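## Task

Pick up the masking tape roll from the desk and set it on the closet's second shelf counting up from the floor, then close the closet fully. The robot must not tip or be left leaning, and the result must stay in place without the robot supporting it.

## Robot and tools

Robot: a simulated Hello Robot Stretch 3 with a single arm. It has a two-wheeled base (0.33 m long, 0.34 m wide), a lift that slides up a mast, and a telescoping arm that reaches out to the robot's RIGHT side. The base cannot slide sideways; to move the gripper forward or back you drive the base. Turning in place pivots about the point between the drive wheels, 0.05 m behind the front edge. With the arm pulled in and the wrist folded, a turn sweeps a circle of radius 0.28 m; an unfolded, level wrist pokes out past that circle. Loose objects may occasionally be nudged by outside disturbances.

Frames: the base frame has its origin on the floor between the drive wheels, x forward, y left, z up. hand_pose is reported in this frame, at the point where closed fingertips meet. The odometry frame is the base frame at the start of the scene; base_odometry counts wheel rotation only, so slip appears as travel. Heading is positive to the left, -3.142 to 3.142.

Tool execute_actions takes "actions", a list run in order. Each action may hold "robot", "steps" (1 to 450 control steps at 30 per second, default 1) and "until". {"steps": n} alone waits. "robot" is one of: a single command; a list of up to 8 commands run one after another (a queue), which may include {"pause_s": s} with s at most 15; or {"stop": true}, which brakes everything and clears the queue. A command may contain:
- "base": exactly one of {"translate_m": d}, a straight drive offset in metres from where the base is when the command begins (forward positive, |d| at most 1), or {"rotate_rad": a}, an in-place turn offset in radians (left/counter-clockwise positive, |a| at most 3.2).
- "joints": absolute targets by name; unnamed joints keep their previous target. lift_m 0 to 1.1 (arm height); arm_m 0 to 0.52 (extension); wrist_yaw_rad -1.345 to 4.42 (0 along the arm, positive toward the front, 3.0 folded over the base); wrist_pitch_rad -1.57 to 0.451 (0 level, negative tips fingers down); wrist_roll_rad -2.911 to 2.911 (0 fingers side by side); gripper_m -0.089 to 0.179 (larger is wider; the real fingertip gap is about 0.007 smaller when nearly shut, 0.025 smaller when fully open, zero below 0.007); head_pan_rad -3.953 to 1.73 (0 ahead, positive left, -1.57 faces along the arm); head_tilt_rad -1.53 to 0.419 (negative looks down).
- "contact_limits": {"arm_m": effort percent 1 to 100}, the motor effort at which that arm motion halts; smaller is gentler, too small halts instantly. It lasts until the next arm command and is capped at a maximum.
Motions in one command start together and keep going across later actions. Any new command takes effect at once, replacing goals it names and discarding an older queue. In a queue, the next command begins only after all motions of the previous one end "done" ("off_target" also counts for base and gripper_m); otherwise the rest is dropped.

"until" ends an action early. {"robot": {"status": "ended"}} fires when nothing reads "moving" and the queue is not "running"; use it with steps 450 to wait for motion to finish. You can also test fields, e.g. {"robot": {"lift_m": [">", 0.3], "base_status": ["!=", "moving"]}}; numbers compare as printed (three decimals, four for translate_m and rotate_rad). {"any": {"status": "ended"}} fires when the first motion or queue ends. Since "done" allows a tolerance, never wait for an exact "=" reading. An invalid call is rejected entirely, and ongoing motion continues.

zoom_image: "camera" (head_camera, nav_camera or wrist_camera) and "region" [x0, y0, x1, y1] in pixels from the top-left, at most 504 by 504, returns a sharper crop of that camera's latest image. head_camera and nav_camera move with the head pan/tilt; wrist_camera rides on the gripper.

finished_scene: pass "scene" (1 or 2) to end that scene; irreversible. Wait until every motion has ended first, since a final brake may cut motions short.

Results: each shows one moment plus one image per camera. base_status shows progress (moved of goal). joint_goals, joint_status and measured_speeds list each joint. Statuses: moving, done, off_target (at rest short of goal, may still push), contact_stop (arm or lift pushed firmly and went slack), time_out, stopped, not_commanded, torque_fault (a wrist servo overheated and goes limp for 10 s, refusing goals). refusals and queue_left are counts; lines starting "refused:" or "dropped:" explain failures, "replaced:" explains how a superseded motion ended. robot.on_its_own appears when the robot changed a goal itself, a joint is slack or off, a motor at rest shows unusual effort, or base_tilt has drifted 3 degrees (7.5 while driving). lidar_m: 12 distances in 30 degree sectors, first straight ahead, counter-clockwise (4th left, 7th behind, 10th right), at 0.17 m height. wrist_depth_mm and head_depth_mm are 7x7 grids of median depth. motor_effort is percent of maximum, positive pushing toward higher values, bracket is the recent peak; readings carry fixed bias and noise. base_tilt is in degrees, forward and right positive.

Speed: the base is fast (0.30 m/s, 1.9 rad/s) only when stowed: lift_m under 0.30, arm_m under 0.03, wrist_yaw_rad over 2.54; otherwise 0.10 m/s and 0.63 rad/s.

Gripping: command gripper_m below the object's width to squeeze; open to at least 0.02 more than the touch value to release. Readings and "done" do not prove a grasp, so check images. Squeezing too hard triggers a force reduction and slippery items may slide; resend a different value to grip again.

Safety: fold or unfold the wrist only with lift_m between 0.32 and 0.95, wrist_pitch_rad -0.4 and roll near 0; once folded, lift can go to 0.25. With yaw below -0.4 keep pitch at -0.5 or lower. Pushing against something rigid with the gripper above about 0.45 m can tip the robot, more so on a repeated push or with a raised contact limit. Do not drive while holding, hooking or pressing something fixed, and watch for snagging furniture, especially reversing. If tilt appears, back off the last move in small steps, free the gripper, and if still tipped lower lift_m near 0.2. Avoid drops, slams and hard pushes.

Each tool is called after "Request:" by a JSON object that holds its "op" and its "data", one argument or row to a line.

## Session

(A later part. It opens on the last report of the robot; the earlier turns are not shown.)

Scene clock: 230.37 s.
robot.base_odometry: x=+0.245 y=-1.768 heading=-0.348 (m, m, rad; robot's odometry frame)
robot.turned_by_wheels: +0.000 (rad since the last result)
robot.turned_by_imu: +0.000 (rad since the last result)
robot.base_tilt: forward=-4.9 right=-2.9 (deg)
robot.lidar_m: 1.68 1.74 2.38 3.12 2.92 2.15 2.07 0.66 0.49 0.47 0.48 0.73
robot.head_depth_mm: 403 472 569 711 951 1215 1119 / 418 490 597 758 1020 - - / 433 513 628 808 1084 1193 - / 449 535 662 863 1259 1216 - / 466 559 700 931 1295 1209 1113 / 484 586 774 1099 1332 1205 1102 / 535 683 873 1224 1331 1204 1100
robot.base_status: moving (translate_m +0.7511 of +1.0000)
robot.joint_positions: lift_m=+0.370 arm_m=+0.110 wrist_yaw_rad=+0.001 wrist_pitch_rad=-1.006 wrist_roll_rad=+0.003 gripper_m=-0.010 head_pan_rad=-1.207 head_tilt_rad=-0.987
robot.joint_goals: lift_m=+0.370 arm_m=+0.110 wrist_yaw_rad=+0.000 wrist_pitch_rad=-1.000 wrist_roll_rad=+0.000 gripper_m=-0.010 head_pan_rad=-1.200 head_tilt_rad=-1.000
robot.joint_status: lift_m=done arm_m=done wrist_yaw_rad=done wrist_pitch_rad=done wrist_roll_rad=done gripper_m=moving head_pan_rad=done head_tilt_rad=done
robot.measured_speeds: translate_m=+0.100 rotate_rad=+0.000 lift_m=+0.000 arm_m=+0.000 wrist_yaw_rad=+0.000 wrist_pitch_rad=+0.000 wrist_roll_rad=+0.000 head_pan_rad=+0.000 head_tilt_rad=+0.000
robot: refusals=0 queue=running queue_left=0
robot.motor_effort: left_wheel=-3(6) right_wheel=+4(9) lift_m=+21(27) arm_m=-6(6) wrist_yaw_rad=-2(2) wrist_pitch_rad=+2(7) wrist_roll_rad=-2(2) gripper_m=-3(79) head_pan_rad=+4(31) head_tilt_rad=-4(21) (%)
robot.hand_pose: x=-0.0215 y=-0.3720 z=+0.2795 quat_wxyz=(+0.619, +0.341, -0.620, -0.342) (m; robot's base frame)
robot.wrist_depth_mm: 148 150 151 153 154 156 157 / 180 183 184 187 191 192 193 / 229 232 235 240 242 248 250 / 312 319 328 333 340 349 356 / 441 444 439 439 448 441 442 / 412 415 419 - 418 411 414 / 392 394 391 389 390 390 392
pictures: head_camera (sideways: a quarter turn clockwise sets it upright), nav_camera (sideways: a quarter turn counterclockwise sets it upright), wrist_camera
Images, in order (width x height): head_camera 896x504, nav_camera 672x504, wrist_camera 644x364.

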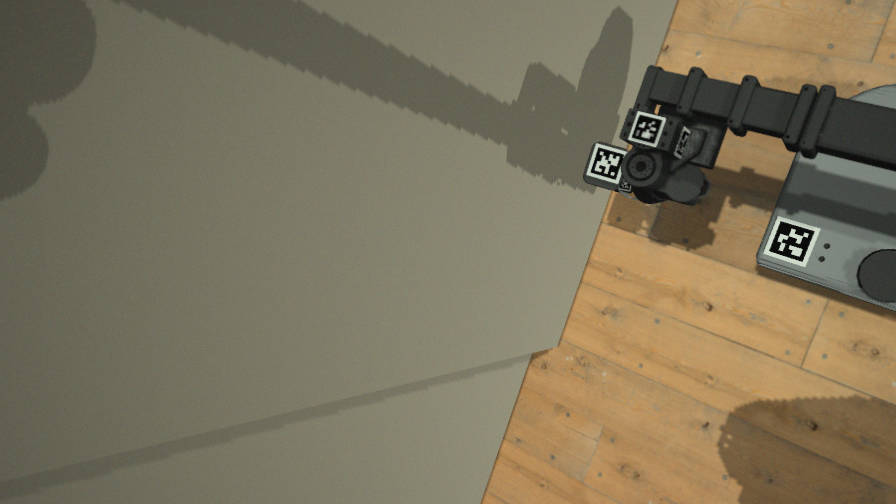

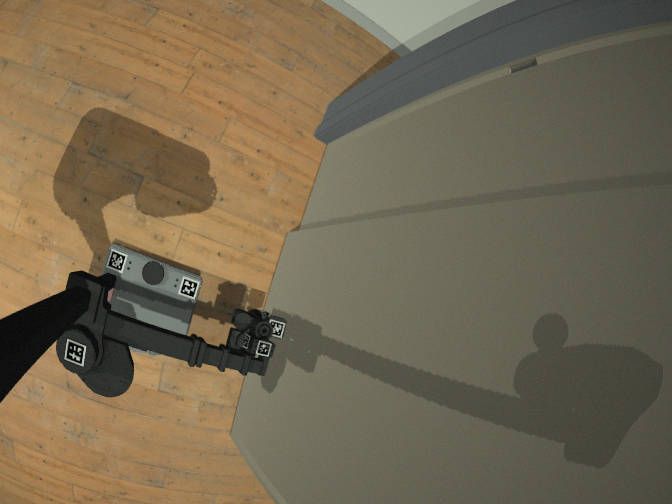

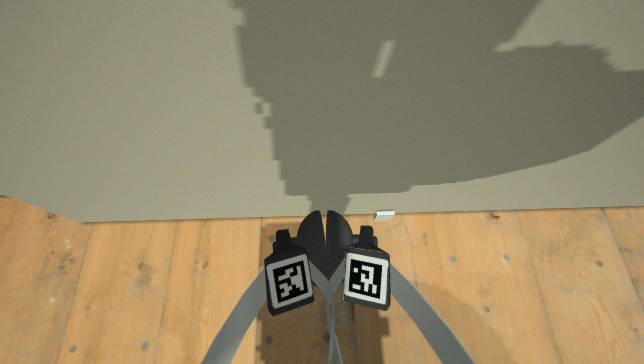

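Request:
{"op": "execute_actions", "data": {
  "actions": [
    {"steps": 100, "until": {"robot": {"base_status": ["!=", "moving"]}}},
    {"robot": {"base": {"translate_m": 0.16}, "joints": {"head_pan_rad": -1.5, "head_tilt_rad": -1.05}}, "steps": 200, "until": {"robot": {"base_status": ["!=", "moving"]}}}
  ]
}}

Scene clock: 236.53 s.
robot.base_odometry: x=+0.630 y=-1.907 heading=-0.348 (m, m, rad; robot's odometry frame)
robot.turned_by_wheels: +0.000 (rad since the last result)
robot.turned_by_imu: +0.000 (rad since the last result)
robot.base_tilt: forward=-3.1 right=-1.5 (deg)
robot.lidar_m: 1.27 1.32 1.79 3.55 3.23 2.57 2.49 0.66 0.48 0.47 0.53 0.61
robot.head_depth_mm: 428 516 648 867 1282 1213 1124 / 455 533 653 879 1278 1217 1131 / 480 580 706 929 1181 - - / 482 582 735 996 1287 1226 - / 486 586 742 1008 1297 1199 1110 / 487 592 749 1021 1292 1194 1106 / 489 594 755 1033 1268 1197 1100
robot.base_status: done (translate_m +0.1600 of +0.1600)
robot.joint_positions: lift_m=+0.370 arm_m=+0.110 wrist_yaw_rad=+0.001 wrist_pitch_rad=-1.006 wrist_roll_rad=+0.003 gripper_m=-0.010 head_pan_rad=-1.493 head_tilt_rad=-1.037
robot.joint_goals: lift_m=+0.370 arm_m=+0.110 wrist_yaw_rad=+0.000 wrist_pitch_rad=-1.000 wrist_roll_rad=+0.000 gripper_m=-0.010 head_pan_rad=-1.500 head_tilt_rad=-1.050
robot.joint_status: lift_m=done arm_m=done wrist_yaw_rad=done wrist_pitch_rad=done wrist_roll_rad=done gripper_m=done head_pan_rad=done head_tilt_rad=done
robot.measured_speeds: translate_m=+0.000 rotate_rad=+0.000 lift_m=+0.000 arm_m=+0.000 wrist_yaw_rad=+0.000 wrist_pitch_rad=+0.000 wrist_roll_rad=+0.000 head_pan_rad=+0.000 head_tilt_rad=+0.000
robot: refusals=0 queue=done queue_left=0
robot.motor_effort: left_wheel=-5(7) right_wheel=+3(9) lift_m=+21(21) arm_m=-6(6) wrist_yaw_rad=-2(2) wrist_pitch_rad=+2(2) wrist_roll_rad=-2(2) gripper_m=-4(5) head_pan_rad=-3(28) head_tilt_rad=-4(8) (%)
robot.hand_pose: x=-0.0215 y=-0.3720 z=+0.2795 quat_wxyz=(+0.619, +0.341, -0.620, -0.342) (m; robot's base frame)
robot.wrist_depth_mm: 196 198 200 203 192 153 155 / 238 241 244 246 204 188 190 / 303 307 311 317 253 241 246 / 417 420 432 440 336 342 350 / 436 440 444 453 444 440 440 / 420 418 418 - 415 419 416 / 389 391 392 393 389 394 394
pictures: head_camera (sideways: a quarter turn clockwise sets it upright), nav_camera (sideways: a quarter turn counterclockwise sets it upright), wrist_camera
Images, in order (width x height): head_camera 896x504, nav_camera 672x504, wrist_camera 644x364.

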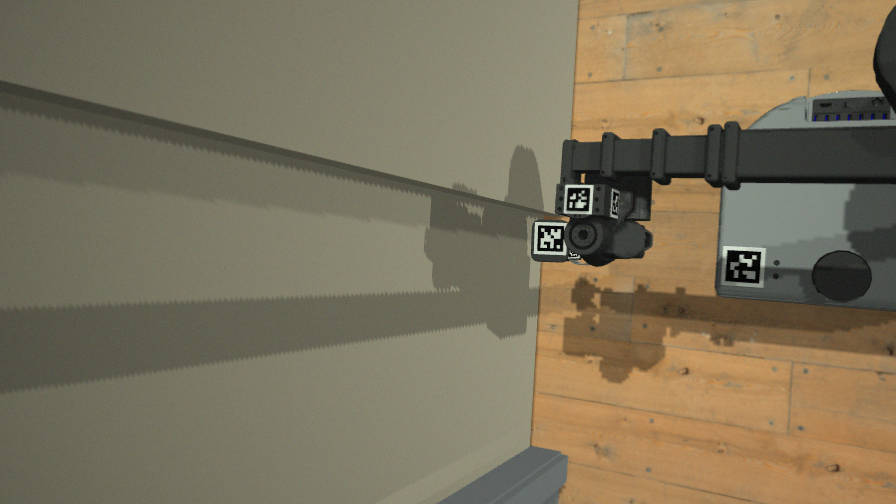

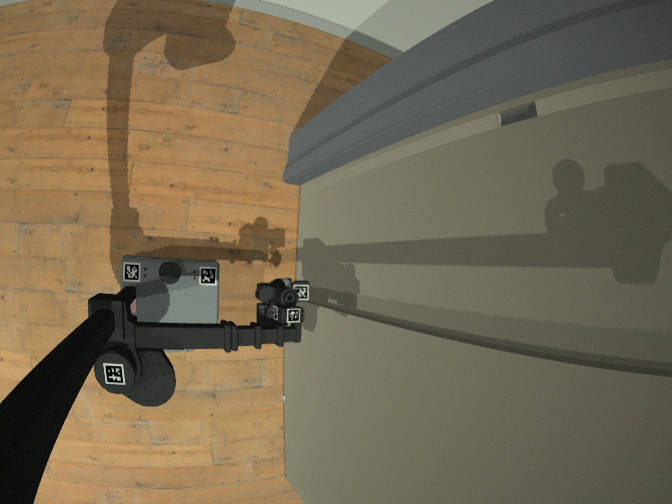

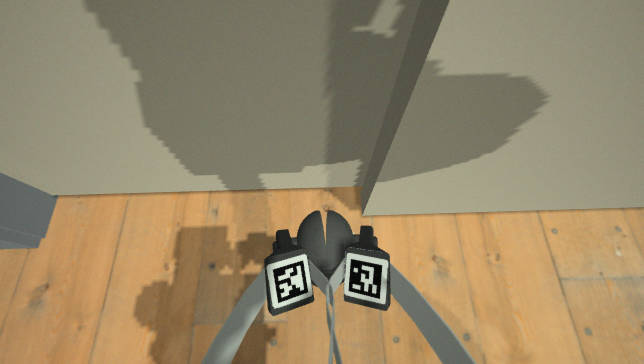

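Request:
{"op": "execute_actions", "data": {
  "actions": [
    {"robot": {"joints": {"arm_m": 0.214}, "contact_limits": {"arm_m": 25}}, "steps": 150, "until": {"robot": {"status": "ended"}}}
  ]
}}

Scene clock: 239.73 s.
robot.base_odometry: x=+0.630 y=-1.907 heading=-0.348 (m, m, rad; robot's odometry frame)
robot.turned_by_wheels: +0.000 (rad since the last result)
robot.turned_by_imu: +0.000 (rad since the last result)
robot.base_tilt: forward=-3.1 right=-1.5 (deg)
robot.lidar_m: 1.27 1.32 1.80 3.55 3.22 2.58 2.48 0.66 0.48 0.47 0.53 0.61
robot.head_depth_mm: 428 515 647 869 1280 1218 1121 / 456 533 653 878 1279 1219 1126 / 480 580 708 891 1309 1239 - / 483 583 737 947 1305 1227 - / 485 586 742 1006 1298 1205 1105 / 489 590 750 1019 1287 1198 1099 / 491 595 756 1032 1277 1189 1097
robot.base_status: done (translate_m +0.1600 of +0.1600)
robot.joint_positions: lift_m=+0.370 arm_m=+0.214 wrist_yaw_rad=+0.001 wrist_pitch_rad=-1.006 wrist_roll_rad=+0.003 gripper_m=-0.010 head_pan_rad=-1.493 head_tilt_rad=-1.037
robot.joint_goals: lift_m=+0.370 arm_m=+0.214 wrist_yaw_rad=+0.000 wrist_pitch_rad=-1.000 wrist_roll_rad=+0.000 gripper_m=-0.010 head_pan_rad=-1.500 head_tilt_rad=-1.050
robot.joint_status: lift_m=done arm_m=done wrist_yaw_rad=done wrist_pitch_rad=done wrist_roll_rad=done gripper_m=done head_pan_rad=done head_tilt_rad=done
robot.measured_speeds: translate_m=+0.000 rotate_rad=+0.000 lift_m=+0.000 arm_m=+0.000 wrist_yaw_rad=+0.000 wrist_pitch_rad=+0.000 wrist_roll_rad=+0.000 head_pan_rad=+0.000 head_tilt_rad=+0.000
robot: refusals=0 queue=done queue_left=0
robot.motor_effort: left_wheel=-5(4) right_wheel=+3(3) lift_m=+22(21) arm_m=+6(7) wrist_yaw_rad=-1(1) wrist_pitch_rad=+2(3) wrist_roll_rad=-1(2) gripper_m=-4(4) head_pan_rad=-4(4) head_tilt_rad=-4(4) (%)
robot.contact_limits: arm_m 25 (drawing in: default 33, maximum 54; extending or still: default 44, maximum 73)
robot.hand_pose: x=-0.0215 y=-0.4753 z=+0.2794 quat_wxyz=(+0.619, +0.341, -0.620, -0.342) (m; robot's base frame)
robot.wrist_depth_mm: - 82 82 84 84 86 67 / 101 99 100 102 103 100 67 / 125 126 129 131 133 100 67 / 172 174 178 183 173 101 75 / 273 279 291 242 200 120 123 / 415 412 412 - 311 409 402 / 386 393 395 392 395 389 390
pictures: head_camera (sideways: a quarter turn clockwise sets it upright), nav_camera (sideways: a quarter turn counterclockwise sets it upright), wrist_camera
Images, in order (width x height): head_camera 896x504, nav_camera 672x504, wrist_camera 644x364.

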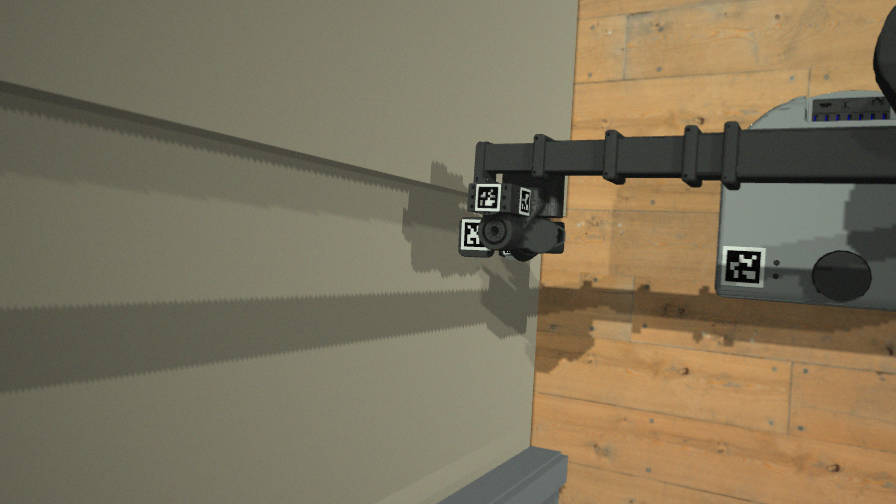

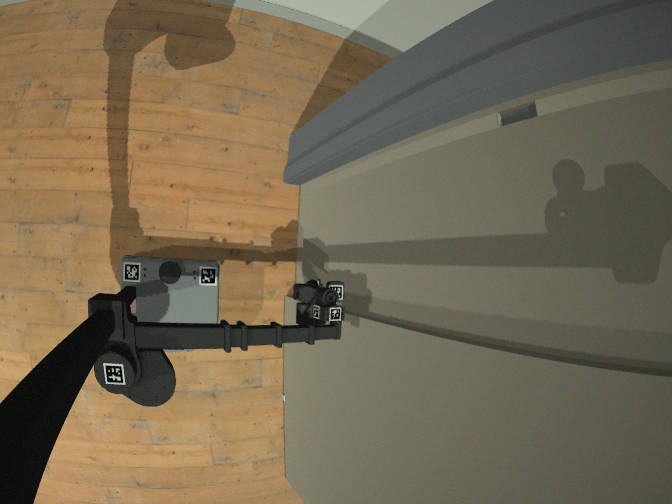

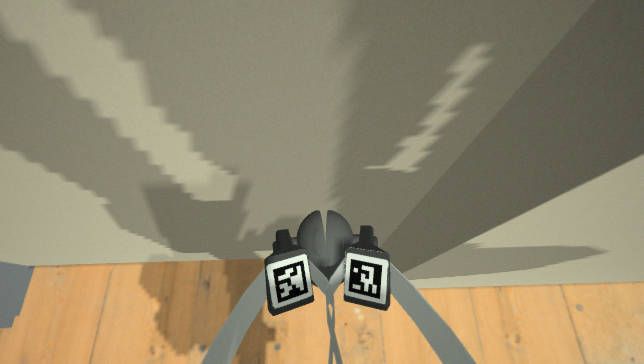

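Request:
{"op": "execute_actions", "data": {
  "actions": [
    {"robot": {"joints": {"arm_m": 0.226}, "contact_limits": {"arm_m": 25}}, "steps": 60, "until": {"robot": {"status": "ended"}}},
    {"robot": {"base": {"translate_m": -0.40}, "joints": {"head_pan_rad": -2.2, "head_tilt_rad": -0.8}}, "steps": 45}
  ]
}}

Scene clock: 243.60 s.
robot.base_odometry: x=+0.519 y=-1.867 heading=-0.347 (m, m, rad; robot's odometry frame)
robot.turned_by_wheels: +0.001 (rad since the last result)
robot.turned_by_imu: +0.002 (rad since the last result)
robot.base_tilt: forward=-1.4 right=-2.2 (deg)
robot.lidar_m: 1.39 1.44 1.97 3.25 3.20 2.46 2.36 0.66 0.49 0.47 0.53 0.66
robot.head_depth_mm: 650 785 995 1432 1484 1299 1149 / 591 702 861 1122 1420 1291 1151 / 544 634 765 961 1287 1290 1164 / 501 579 688 839 1082 1257 1180 / 466 533 620 743 929 1205 1122 / 435 493 567 668 814 - 1137 / 409 459 524 608 725 899 1118
robot.base_status: moving (translate_m -0.1178 of -0.4000)
robot.joint_positions: lift_m=+0.370 arm_m=+0.226 wrist_yaw_rad=+0.024 wrist_pitch_rad=-1.014 wrist_roll_rad=-0.012 gripper_m=-0.010 head_pan_rad=-2.193 head_tilt_rad=-0.803
robot.joint_goals: lift_m=+0.370 arm_m=+0.226 wrist_yaw_rad=+0.000 wrist_pitch_rad=-1.000 wrist_roll_rad=+0.000 gripper_m=-0.010 head_pan_rad=-2.200 head_tilt_rad=-0.800
robot.joint_status: lift_m=done arm_m=done wrist_yaw_rad=done wrist_pitch_rad=done wrist_roll_rad=done gripper_m=done head_pan_rad=done head_tilt_rad=done
robot.measured_speeds: translate_m=-0.100 rotate_rad=+0.003 lift_m=+0.000 arm_m=+0.000 wrist_yaw_rad=+0.090 wrist_pitch_rad=+0.000 wrist_roll_rad=-0.096 head_pan_rad=+0.000 head_tilt_rad=+0.000
robot: refusals=0 queue=running queue_left=0
robot.motor_effort: left_wheel=+10(24) right_wheel=-28(46) lift_m=+22(22) arm_m=+5(6) wrist_yaw_rad=-34(55) wrist_pitch_rad=+5(9) wrist_roll_rad=+5(15) gripper_m=-7(7) head_pan_rad=-4(43) head_tilt_rad=+1(14) (%)
robot.contact_limits: arm_m 25 (drawing in: default 33, maximum 54; extending or still: default 44, maximum 73)
robot.hand_pose: x=-0.0189 y=-0.4855 z=+0.2786 quat_wxyz=(+0.626, +0.353, -0.610, -0.334) (m; robot's base frame)
robot.wrist_depth_mm: - 72 72 72 69 48 - / 89 89 88 88 80 48 - / 115 114 114 113 78 48 - / 162 161 160 160 78 49 50 / 277 275 269 210 90 74 74 / 409 413 416 - 233 225 217 / 390 392 393 390 393 391 391
pictures: head_camera (sideways: a quarter turn clockwise sets it upright), nav_camera (sideways: a quarter turn counterclockwise sets it upright), wrist_camera
Images, in order (width x height): head_camera 896x504, nav_camera 672x504, wrist_camera 644x364.

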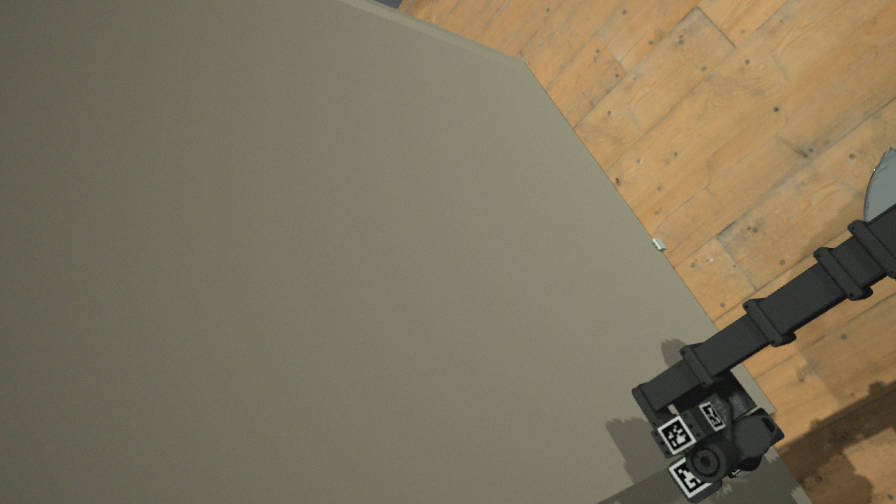

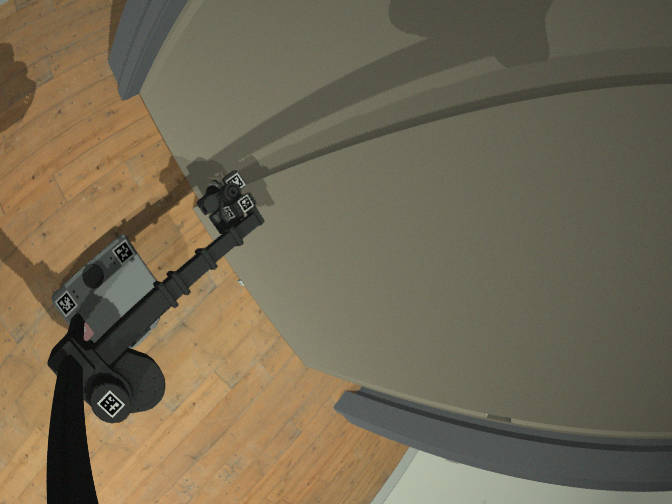

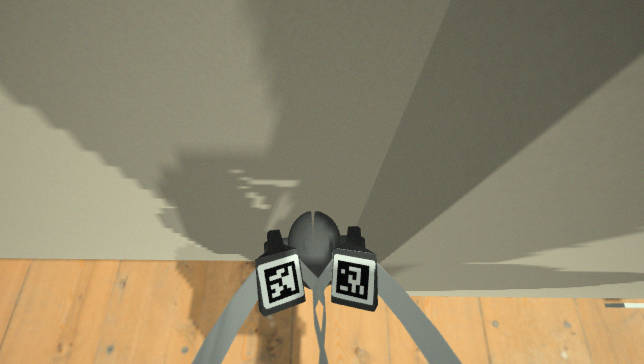

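The door is sliding closed. I'll let the move finish and then check the remaining gap.

Request:
{"op": "execute_actions", "data": {
  "actions": [
    {"robot": {"joints": {"head_pan_rad": -2.6, "head_tilt_rad": -0.7}}, "steps": 200, "until": {"robot": {"base_status": ["!=", "moving"]}}}
  ]
}}

Scene clock: 247.27 s.
robot.base_odometry: x=+0.254 y=-1.771 heading=-0.348 (m, m, rad; robot's odometry frame)
robot.turned_by_wheels: +0.000 (rad since the last result)
robot.turned_by_imu: +0.000 (rad since the last result)
robot.base_tilt: forward=-3.1 right=-1.4 (deg)
robot.lidar_m: 1.67 1.73 2.37 3.13 2.94 2.16 2.08 0.67 0.48 0.47 0.53 0.73
robot.head_depth_mm: 1815 2024 2214 1918 1596 1358 1182 / 1864 2134 2310 1926 1590 1352 1182 / 952 1115 1316 1729 1588 1353 1181 / 812 924 1072 1272 1503 1343 1178 / 695 777 874 1006 1187 1315 1175 / 606 667 743 832 949 1105 1159 / 537 586 641 710 790 896 1029
robot.base_status: done (translate_m -0.4000 of -0.4000)
robot.joint_positions: lift_m=+0.370 arm_m=+0.226 wrist_yaw_rad=+0.015 wrist_pitch_rad=-1.014 wrist_roll_rad=-0.005 gripper_m=-0.010 head_pan_rad=-2.593 head_tilt_rad=-0.705
robot.joint_goals: lift_m=+0.370 arm_m=+0.226 wrist_yaw_rad=+0.000 wrist_pitch_rad=-1.000 wrist_roll_rad=+0.000 gripper_m=-0.010 head_pan_rad=-2.600 head_tilt_rad=-0.700
robot.joint_status: lift_m=done arm_m=done wrist_yaw_rad=done wrist_pitch_rad=done wrist_roll_rad=done gripper_m=done head_pan_rad=done head_tilt_rad=done
robot.measured_speeds: translate_m=+0.000 rotate_rad=+0.000 lift_m=+0.000 arm_m=+0.000 wrist_yaw_rad=+0.000 wrist_pitch_rad=+0.000 wrist_roll_rad=+0.000 head_pan_rad=+0.000 head_tilt_rad=+0.000
robot: refusals=0 queue=done queue_left=0
robot.on_its_own: wrist_yaw_rad is at rest, and its effort (-20) is outside its rest range (-12 to +12)
robot.motor_effort: left_wheel=+4(13) right_wheel=-10(31) lift_m=+22(22) arm_m=+5(6) wrist_yaw_rad=-20(35) wrist_pitch_rad=+5(5) wrist_roll_rad=+2(6) gripper_m=-7(7) head_pan_rad=-4(33) head_tilt_rad=+2(9) (%)
robot.contact_limits: arm_m 25 (drawing in: default 33, maximum 54; extending or still: default 44, maximum 73)
robot.hand_pose: x=-0.0199 y=-0.4856 z=+0.2786 quat_wxyz=(+0.622, +0.349, -0.614, -0.338) (m; robot's base frame)
robot.wrist_depth_mm: - 72 73 73 70 49 - / 88 89 89 89 82 49 - / 114 114 114 115 80 49 - / 159 159 160 161 80 49 50 / 263 265 268 213 93 77 77 / 416 413 418 - 246 251 255 / 391 387 390 388 390 394 390
pictures: head_camera (sideways: a quarter turn clockwise sets it upright), nav_camera (sideways: a quarter turn counterclockwise sets it upright), wrist_camera
Images, in order (width x height): head_camera 896x504, nav_camera 672x504, wrist_camera 644x364.

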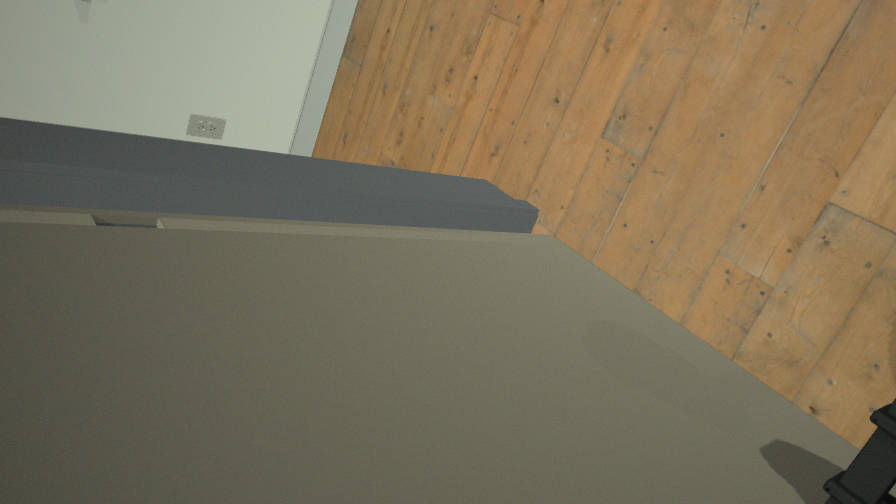

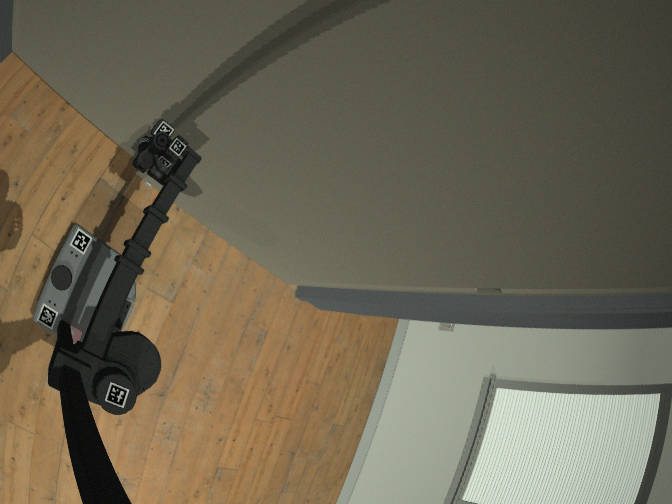

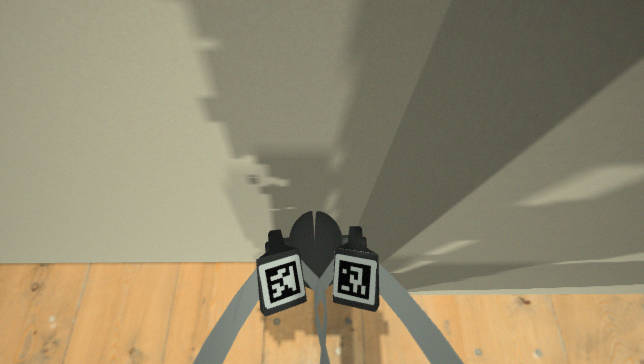

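Request:
{"op": "execute_actions", "data": {
  "actions": [
    {"robot": {"base": {"translate_m": -0.05}}, "steps": 150, "until": {"robot": {"base_status": ["!=", "moving"]}}}
  ]
}}

Scene clock: 249.60 s.
robot.base_odometry: x=+0.207 y=-1.754 heading=-0.348 (m, m, rad; robot's odometry frame)
robot.turned_by_wheels: +0.000 (rad since the last result)
robot.turned_by_imu: +0.000 (rad since the last result)
robot.base_tilt: forward=-3.2 right=-1.6 (deg)
robot.lidar_m: 1.72 1.79 2.43 3.55 2.87 2.11 2.03 0.67 0.49 0.47 0.53 0.73
robot.head_depth_mm: 1776 1967 2178 1925 1589 1353 1182 / 1847 2067 2269 1927 1586 1354 1183 / 932 1092 1323 1767 1583 1359 1182 / 813 925 1073 1277 1508 1346 1174 / 695 777 878 1009 1183 1324 1174 / 608 669 743 833 949 1105 1159 / 539 588 641 710 796 897 1034
robot.base_status: done (translate_m -0.0500 of -0.0500)
robot.joint_positions: lift_m=+0.370 arm_m=+0.226 wrist_yaw_rad=+0.011 wrist_pitch_rad=-1.011 wrist_roll_rad=-0.006 gripper_m=-0.010 head_pan_rad=-2.593 head_tilt_rad=-0.704
robot.joint_goals: lift_m=+0.370 arm_m=+0.226 wrist_yaw_rad=+0.000 wrist_pitch_rad=-1.000 wrist_roll_rad=+0.000 gripper_m=-0.010 head_pan_rad=-2.600 head_tilt_rad=-0.700
robot.joint_status: lift_m=done arm_m=done wrist_yaw_rad=done wrist_pitch_rad=done wrist_roll_rad=done gripper_m=done head_pan_rad=done head_tilt_rad=done
robot.measured_speeds: translate_m=+0.000 rotate_rad=+0.000 lift_m=+0.000 arm_m=+0.000 wrist_yaw_rad=+0.000 wrist_pitch_rad=+0.000 wrist_roll_rad=+0.000 head_pan_rad=+0.000 head_tilt_rad=+0.000
robot: refusals=0 queue=done queue_left=0
robot.on_its_own: wrist_yaw_rad is at rest, and its effort (-15) is outside its rest range (-12 to +12)
robot.motor_effort: left_wheel=+1(13) right_wheel=-5(33) lift_m=+22(22) arm_m=+6(5) wrist_yaw_rad=-15(36) wrist_pitch_rad=+4(5) wrist_roll_rad=+2(6) gripper_m=-5(7) head_pan_rad=-4(5) head_tilt_rad=+1(2) (%)
robot.contact_limits: arm_m 25 (drawing in: default 33, maximum 54; extending or still: default 44, maximum 73)
robot.hand_pose: x=-0.0203 y=-0.4863 z=+0.2789 quat_wxyz=(+0.622, +0.347, -0.615, -0.338) (m; robot's base frame)
robot.wrist_depth_mm: - 72 72 72 70 51 - / 88 88 88 88 82 51 - / 112 113 114 114 86 51 - / 156 157 158 159 87 52 52 / 255 259 260 210 101 80 81 / 413 412 413 - 213 260 272 / 385 391 391 389 386 394 392
pictures: head_camera (sideways: a quarter turn clockwise sets it upright), nav_camera (sideways: a quarter turn counterclockwise sets it upright), wrist_camera
Images, in order (width x height): head_camera 896x504, nav_camera 672x504, wrist_camera 644x364.

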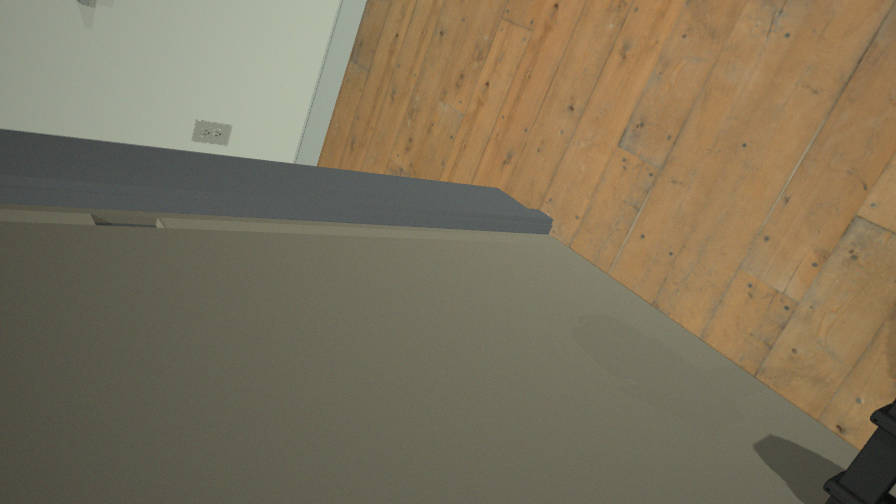

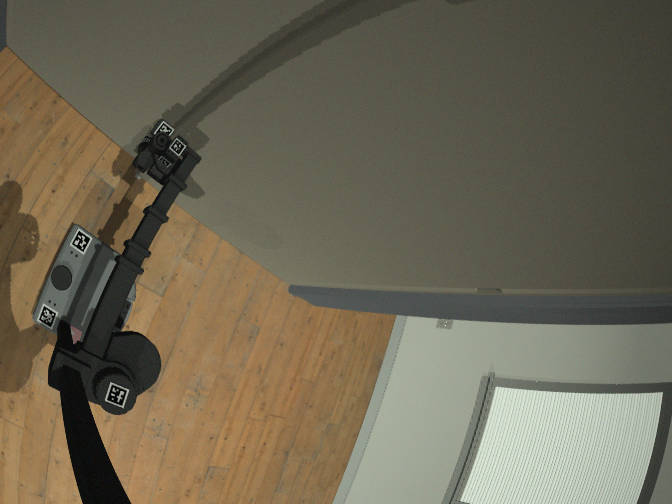

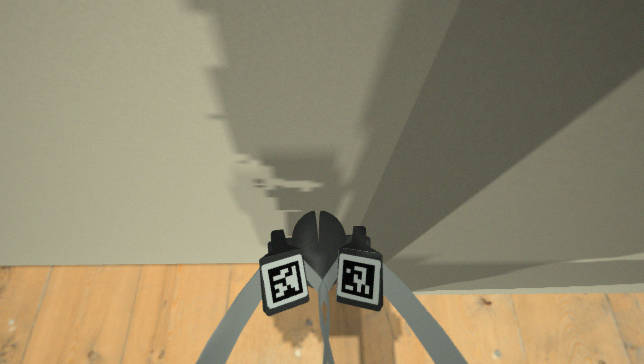

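Request:
{"op": "execute_actions", "data": {
  "actions": [
    {"robot": {"base": {"translate_m": -0.012}}, "steps": 100, "until": {"robot": {"base_status": ["!=", "moving"]}}}
  ]
}}

Scene clock: 251.27 s.
robot.base_odometry: x=+0.195 y=-1.750 heading=-0.348 (m, m, rad; robot's odometry frame)
robot.turned_by_wheels: +0.000 (rad since the last result)
robot.turned_by_imu: +0.000 (rad since the last result)
robot.base_tilt: forward=-3.1 right=-1.5 (deg)
robot.lidar_m: 1.73 1.79 2.45 3.11 2.85 2.10 2.02 0.67 0.49 0.47 0.53 0.72
robot.head_depth_mm: 1764 1938 2182 1931 1596 1356 1179 / 1836 2071 2249 1918 1590 1360 1177 / 940 1086 1323 1768 1592 1351 1180 / 818 926 1073 1282 1503 1348 1177 / 697 777 879 1004 1194 1321 1169 / 606 668 742 834 950 1108 1160 / 539 587 643 710 792 897 1037
robot.base_status: done (translate_m -0.0120 of -0.0120)
robot.joint_positions: lift_m=+0.370 arm_m=+0.226 wrist_yaw_rad=+0.015 wrist_pitch_rad=-1.010 wrist_roll_rad=-0.006 gripper_m=-0.010 head_pan_rad=-2.593 head_tilt_rad=-0.704
robot.joint_goals: lift_m=+0.370 arm_m=+0.226 wrist_yaw_rad=+0.000 wrist_pitch_rad=-1.000 wrist_roll_rad=+0.000 gripper_m=-0.010 head_pan_rad=-2.600 head_tilt_rad=-0.700
robot.joint_status: lift_m=done arm_m=done wrist_yaw_rad=done wrist_pitch_rad=done wrist_roll_rad=done gripper_m=done head_pan_rad=done head_tilt_rad=done
robot.measured_speeds: translate_m=+0.000 rotate_rad=+0.000 lift_m=+0.000 arm_m=+0.000 wrist_yaw_rad=+0.000 wrist_pitch_rad=+0.000 wrist_roll_rad=+0.000 head_pan_rad=+0.000 head_tilt_rad=+0.000
robot: refusals=0 queue=done queue_left=0
robot.on_its_own: wrist_yaw_rad is at rest, and its effort (-19) is outside its rest range (-12 to +12)
robot.motor_effort: left_wheel=+3(17) right_wheel=-8(28) lift_m=+22(23) arm_m=+5(5) wrist_yaw_rad=-19(37) wrist_pitch_rad=+4(4) wrist_roll_rad=+2(6) gripper_m=-6(8) head_pan_rad=-4(4) head_tilt_rad=+1(2) (%)
robot.contact_limits: arm_m 25 (drawing in: default 33, maximum 54; extending or still: default 44, maximum 73)
robot.hand_pose: x=-0.0199 y=-0.4864 z=+0.2789 quat_wxyz=(+0.623, +0.348, -0.614, -0.337) (m; robot's base frame)
robot.wrist_depth_mm: - 72 72 73 70 49 - / 88 88 88 89 82 49 - / 113 113 114 113 84 49 - / 157 158 158 160 84 52 52 / 258 260 261 210 98 80 81 / 419 418 416 - 249 254 261 / 391 391 388 391 390 391 391
pictures: head_camera (sideways: a quarter turn clockwise sets it upright), nav_camera (sideways: a quarter turn counterclockwise sets it upright), wrist_camera
Images, in order (width x height): head_camera 896x504, nav_camera 672x504, wrist_camera 644x364.

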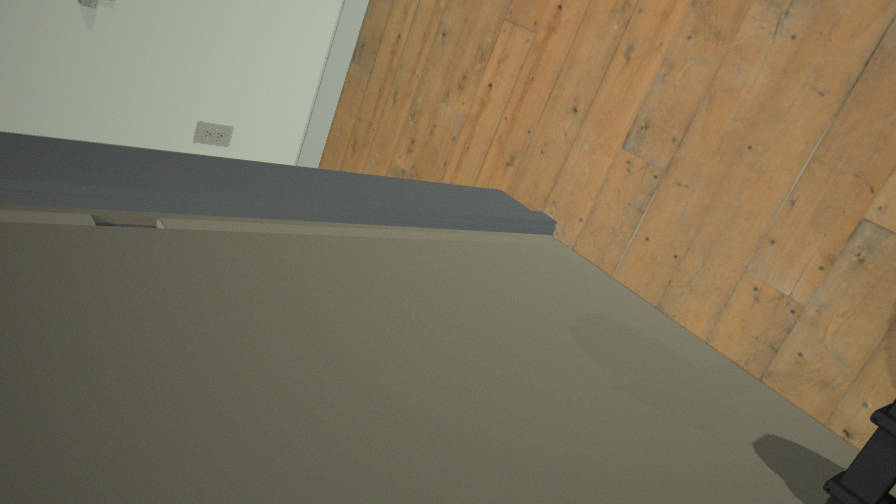

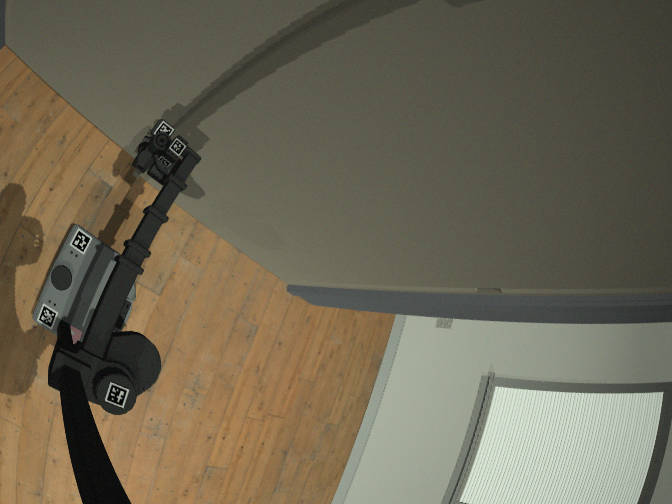

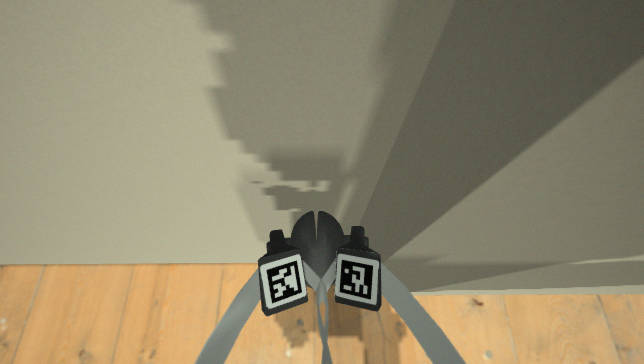

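Request:
{"op": "execute_actions", "data": {
  "actions": [
    {"robot": {"base": {"translate_m": -0.02}}, "steps": 60, "until": {"robot": {"wrist_yaw_rad": [">", 0.04]}}},
    {"robot": {"stop": true}, "steps": 8}
  ]
}}

Scene clock: 252.57 s.
robot.base_odometry: x=+0.180 y=-1.744 heading=-0.345 (m, m, rad; robot's odometry frame)
robot.turned_by_wheels: +0.003 (rad since the last result)
robot.turned_by_imu: +0.004 (rad since the last result)
robot.base_tilt: forward=-3.8 right=-1.9 (deg)
robot.lidar_m: 1.75 1.81 2.48 3.09 2.81 2.07 2.00 0.67 0.49 0.47 0.53 0.73
robot.head_depth_mm: 1756 1946 2187 1932 1595 1357 1179 / 1827 2038 2267 1935 1591 1364 1180 / 930 1079 1311 1768 1584 1357 1181 / 808 924 1068 1272 1512 1348 1180 / 694 774 876 1000 1179 1309 1175 / 604 667 740 831 947 1103 1160 / 538 586 641 708 794 899 1036
robot.base_status: moving (translate_m -0.0164 of -0.0165)
robot.joint_positions: lift_m=+0.370 arm_m=+0.226 wrist_yaw_rad=+0.054 wrist_pitch_rad=-1.015 wrist_roll_rad=-0.049 gripper_m=-0.010 head_pan_rad=-2.593 head_tilt_rad=-0.704
robot.joint_goals: lift_m=+0.370 arm_m=+0.226 wrist_yaw_rad=+0.000 wrist_pitch_rad=-1.000 wrist_roll_rad=+0.000 gripper_m=-0.010 head_pan_rad=-2.600 head_tilt_rad=-0.700
robot.joint_status: lift_m=done arm_m=done wrist_yaw_rad=done wrist_pitch_rad=done wrist_roll_rad=done gripper_m=done head_pan_rad=done head_tilt_rad=done
robot.measured_speeds: translate_m=+0.001 rotate_rad=+0.012 lift_m=+0.000 arm_m=+0.000 wrist_yaw_rad=-0.050 wrist_pitch_rad=+0.000 wrist_roll_rad=+0.048 head_pan_rad=+0.000 head_tilt_rad=+0.000
robot: refusals=0 queue=stopped queue_left=0
robot.motor_effort: left_wheel=+26(36) right_wheel=-53(56) lift_m=+22(23) arm_m=+5(5) wrist_yaw_rad=-68(74) wrist_pitch_rad=+6(6) wrist_roll_rad=+18(20) gripper_m=-8(9) head_pan_rad=-4(4) head_tilt_rad=+2(2) (%)
robot.contact_limits: arm_m 25 (drawing in: default 33, maximum 54; extending or still: default 44, maximum 73)
robot.hand_pose: x=-0.0154 y=-0.4852 z=+0.2784 quat_wxyz=(+0.642, +0.368, -0.593, -0.318) (m; robot's base frame)
robot.wrist_depth_mm: - 79 77 75 71 - - / 101 98 95 91 81 - - / 135 130 123 118 75 - - / 202 189 176 165 72 49 49 / 397 350 308 221 89 72 67 / 411 414 415 - 189 167 139 / 388 385 389 395 394 398 401
pictures: head_camera (sideways: a quarter turn clockwise sets it upright), nav_camera (sideways: a quarter turn counterclockwise sets it upright), wrist_camera
Images, in order (width x height): head_camera 896x504, nav_camera 672x504, wrist_camera 644x364.

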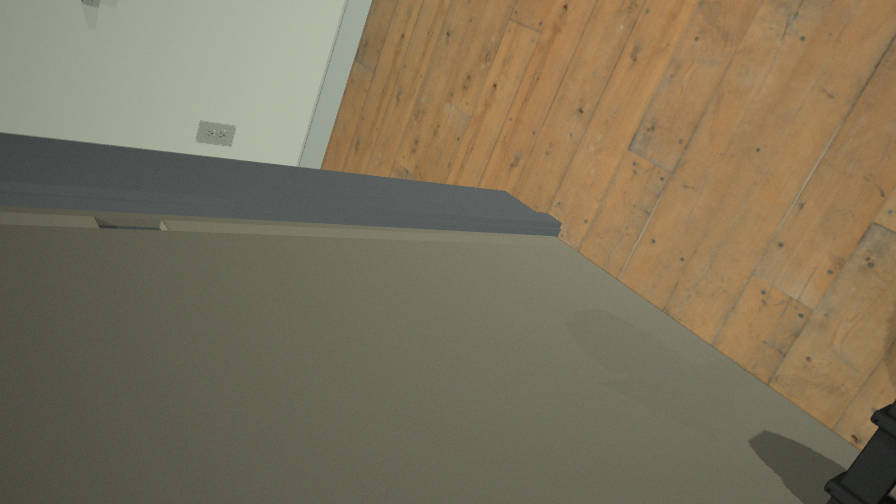

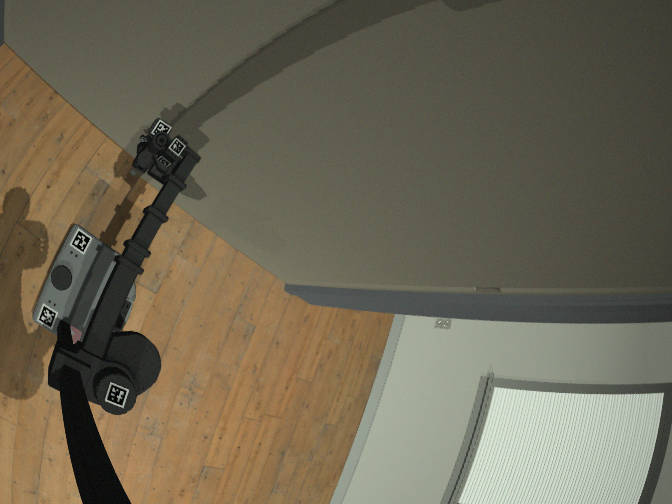

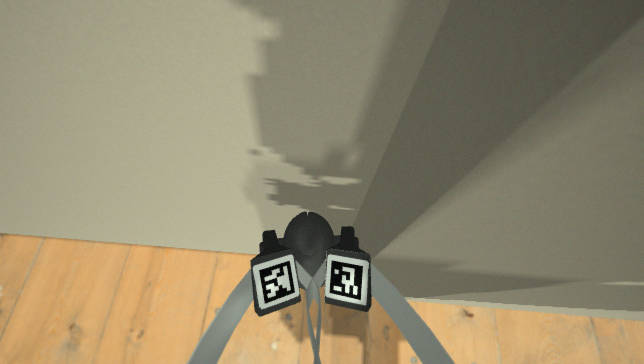

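The door has reached its stop. I'll back off, retract, and check that the back door is still closed.

Request:
{"op": "execute_actions", "data": {
  "actions": [
    {"robot": {"base": {"translate_m": 0.04}, "joints": {"head_pan_rad": -0.6, "head_tilt_rad": -0.7}}, "steps": 60, "until": {"robot": {"translate_m": [">", 0.025]}}},
    {"robot": {"joints": {"arm_m": 0.12}}, "steps": 100, "until": {"robot": {"status": "ended"}}}
  ]
}}

Scene clock: 255.67 s.
robot.base_odometry: x=+0.218 y=-1.758 heading=-0.346 (m, m, rad; robot's odometry frame)
robot.turned_by_wheels: -0.002 (rad since the last result)
robot.turned_by_imu: -0.002 (rad since the last result)
robot.base_tilt: forward=-3.1 right=-1.6 (deg)
robot.lidar_m: 1.71 1.77 2.42 3.11 2.87 2.12 2.04 0.66 0.49 0.47 0.53 0.72
robot.head_depth_mm: 520 567 623 688 771 878 1011 / 574 631 699 785 894 1034 1154 / 640 710 799 910 1061 1269 1183 / 721 816 930 1089 1306 1353 1184 / 794 901 1033 1228 1470 1349 1180 / 838 998 1258 1848 1574 1347 1176 / 1539 1703 1916 1916 1573 1345 1174
robot.base_status: done (translate_m +0.0400 of +0.0400)
robot.joint_positions: lift_m=+0.370 arm_m=+0.120 wrist_yaw_rad=+0.066 wrist_pitch_rad=-1.012 wrist_roll_rad=-0.005 gripper_m=-0.010 head_pan_rad=-0.607 head_tilt_rad=-0.704
robot.joint_goals: lift_m=+0.370 arm_m=+0.120 wrist_yaw_rad=+0.064 wrist_pitch_rad=-1.000 wrist_roll_rad=+0.000 gripper_m=-0.010 head_pan_rad=-0.600 head_tilt_rad=-0.700
robot.joint_status: lift_m=done arm_m=done wrist_yaw_rad=done wrist_pitch_rad=done wrist_roll_rad=done gripper_m=done head_pan_rad=done head_tilt_rad=done
robot.measured_speeds: translate_m=+0.000 rotate_rad=+0.000 lift_m=+0.000 arm_m=+0.000 wrist_yaw_rad=+0.000 wrist_pitch_rad=+0.000 wrist_roll_rad=+0.000 head_pan_rad=+0.000 head_tilt_rad=+0.000
robot: refusals=0 queue=done queue_left=0
robot.on_its_own: wrist_yaw_rad is held at +0.064, not at your +0.000, by its stall guard, which is not easing now
robot.motor_effort: left_wheel=-5(33) right_wheel=+3(49) lift_m=+23(22) arm_m=-6(7) wrist_yaw_rad=-3(69) wrist_pitch_rad=+5(6) wrist_roll_rad=+1(19) gripper_m=-5(8) head_pan_rad=+3(49) head_tilt_rad=+2(1) (%)
robot.hand_pose: x=-0.0140 y=-0.3805 z=+0.2788 quat_wxyz=(+0.631, +0.364, -0.605, -0.322) (m; robot's base frame)
robot.wrist_depth_mm: 204 203 198 196 181 140 138 / 252 249 242 239 204 170 167 / 334 322 310 305 236 217 211 / 457 462 442 428 312 297 288 / 441 442 440 454 439 432 431 / 419 419 415 - 416 415 423 / 388 390 396 393 392 392 389
pictures: head_camera (sideways: a quarter turn clockwise sets it upright), nav_camera (sideways: a quarter turn counterclockwise sets it upright), wrist_camera
Images, in order (width x height): head_camera 896x504, nav_camera 672x504, wrist_camera 644x364.

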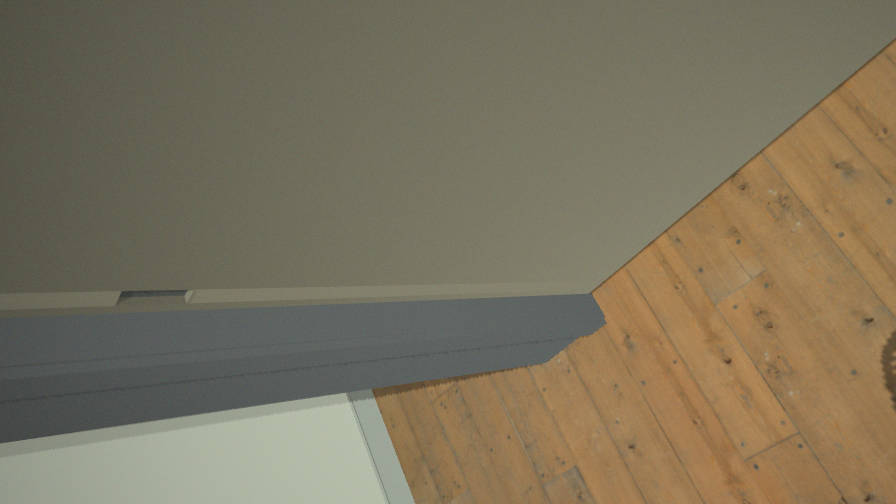

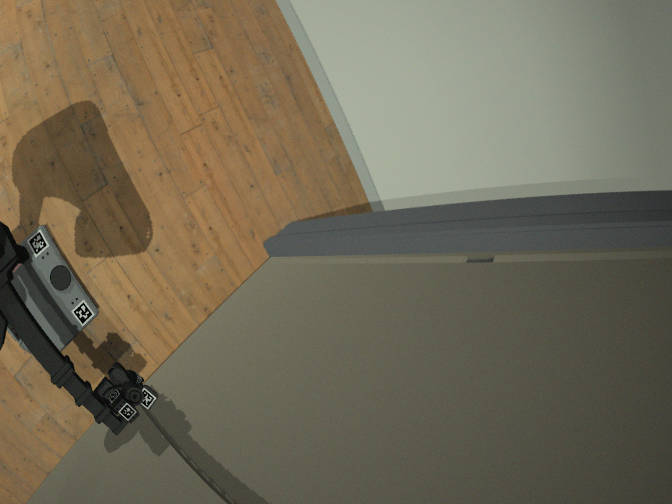

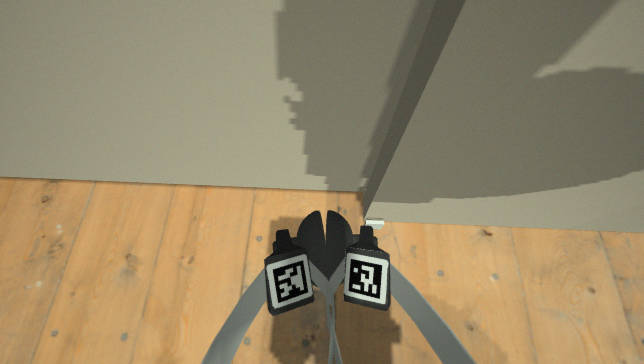

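Request:
{"op": "finished_scene", "data": {
  "scene": 1
}}

The scene is finished: the task was done.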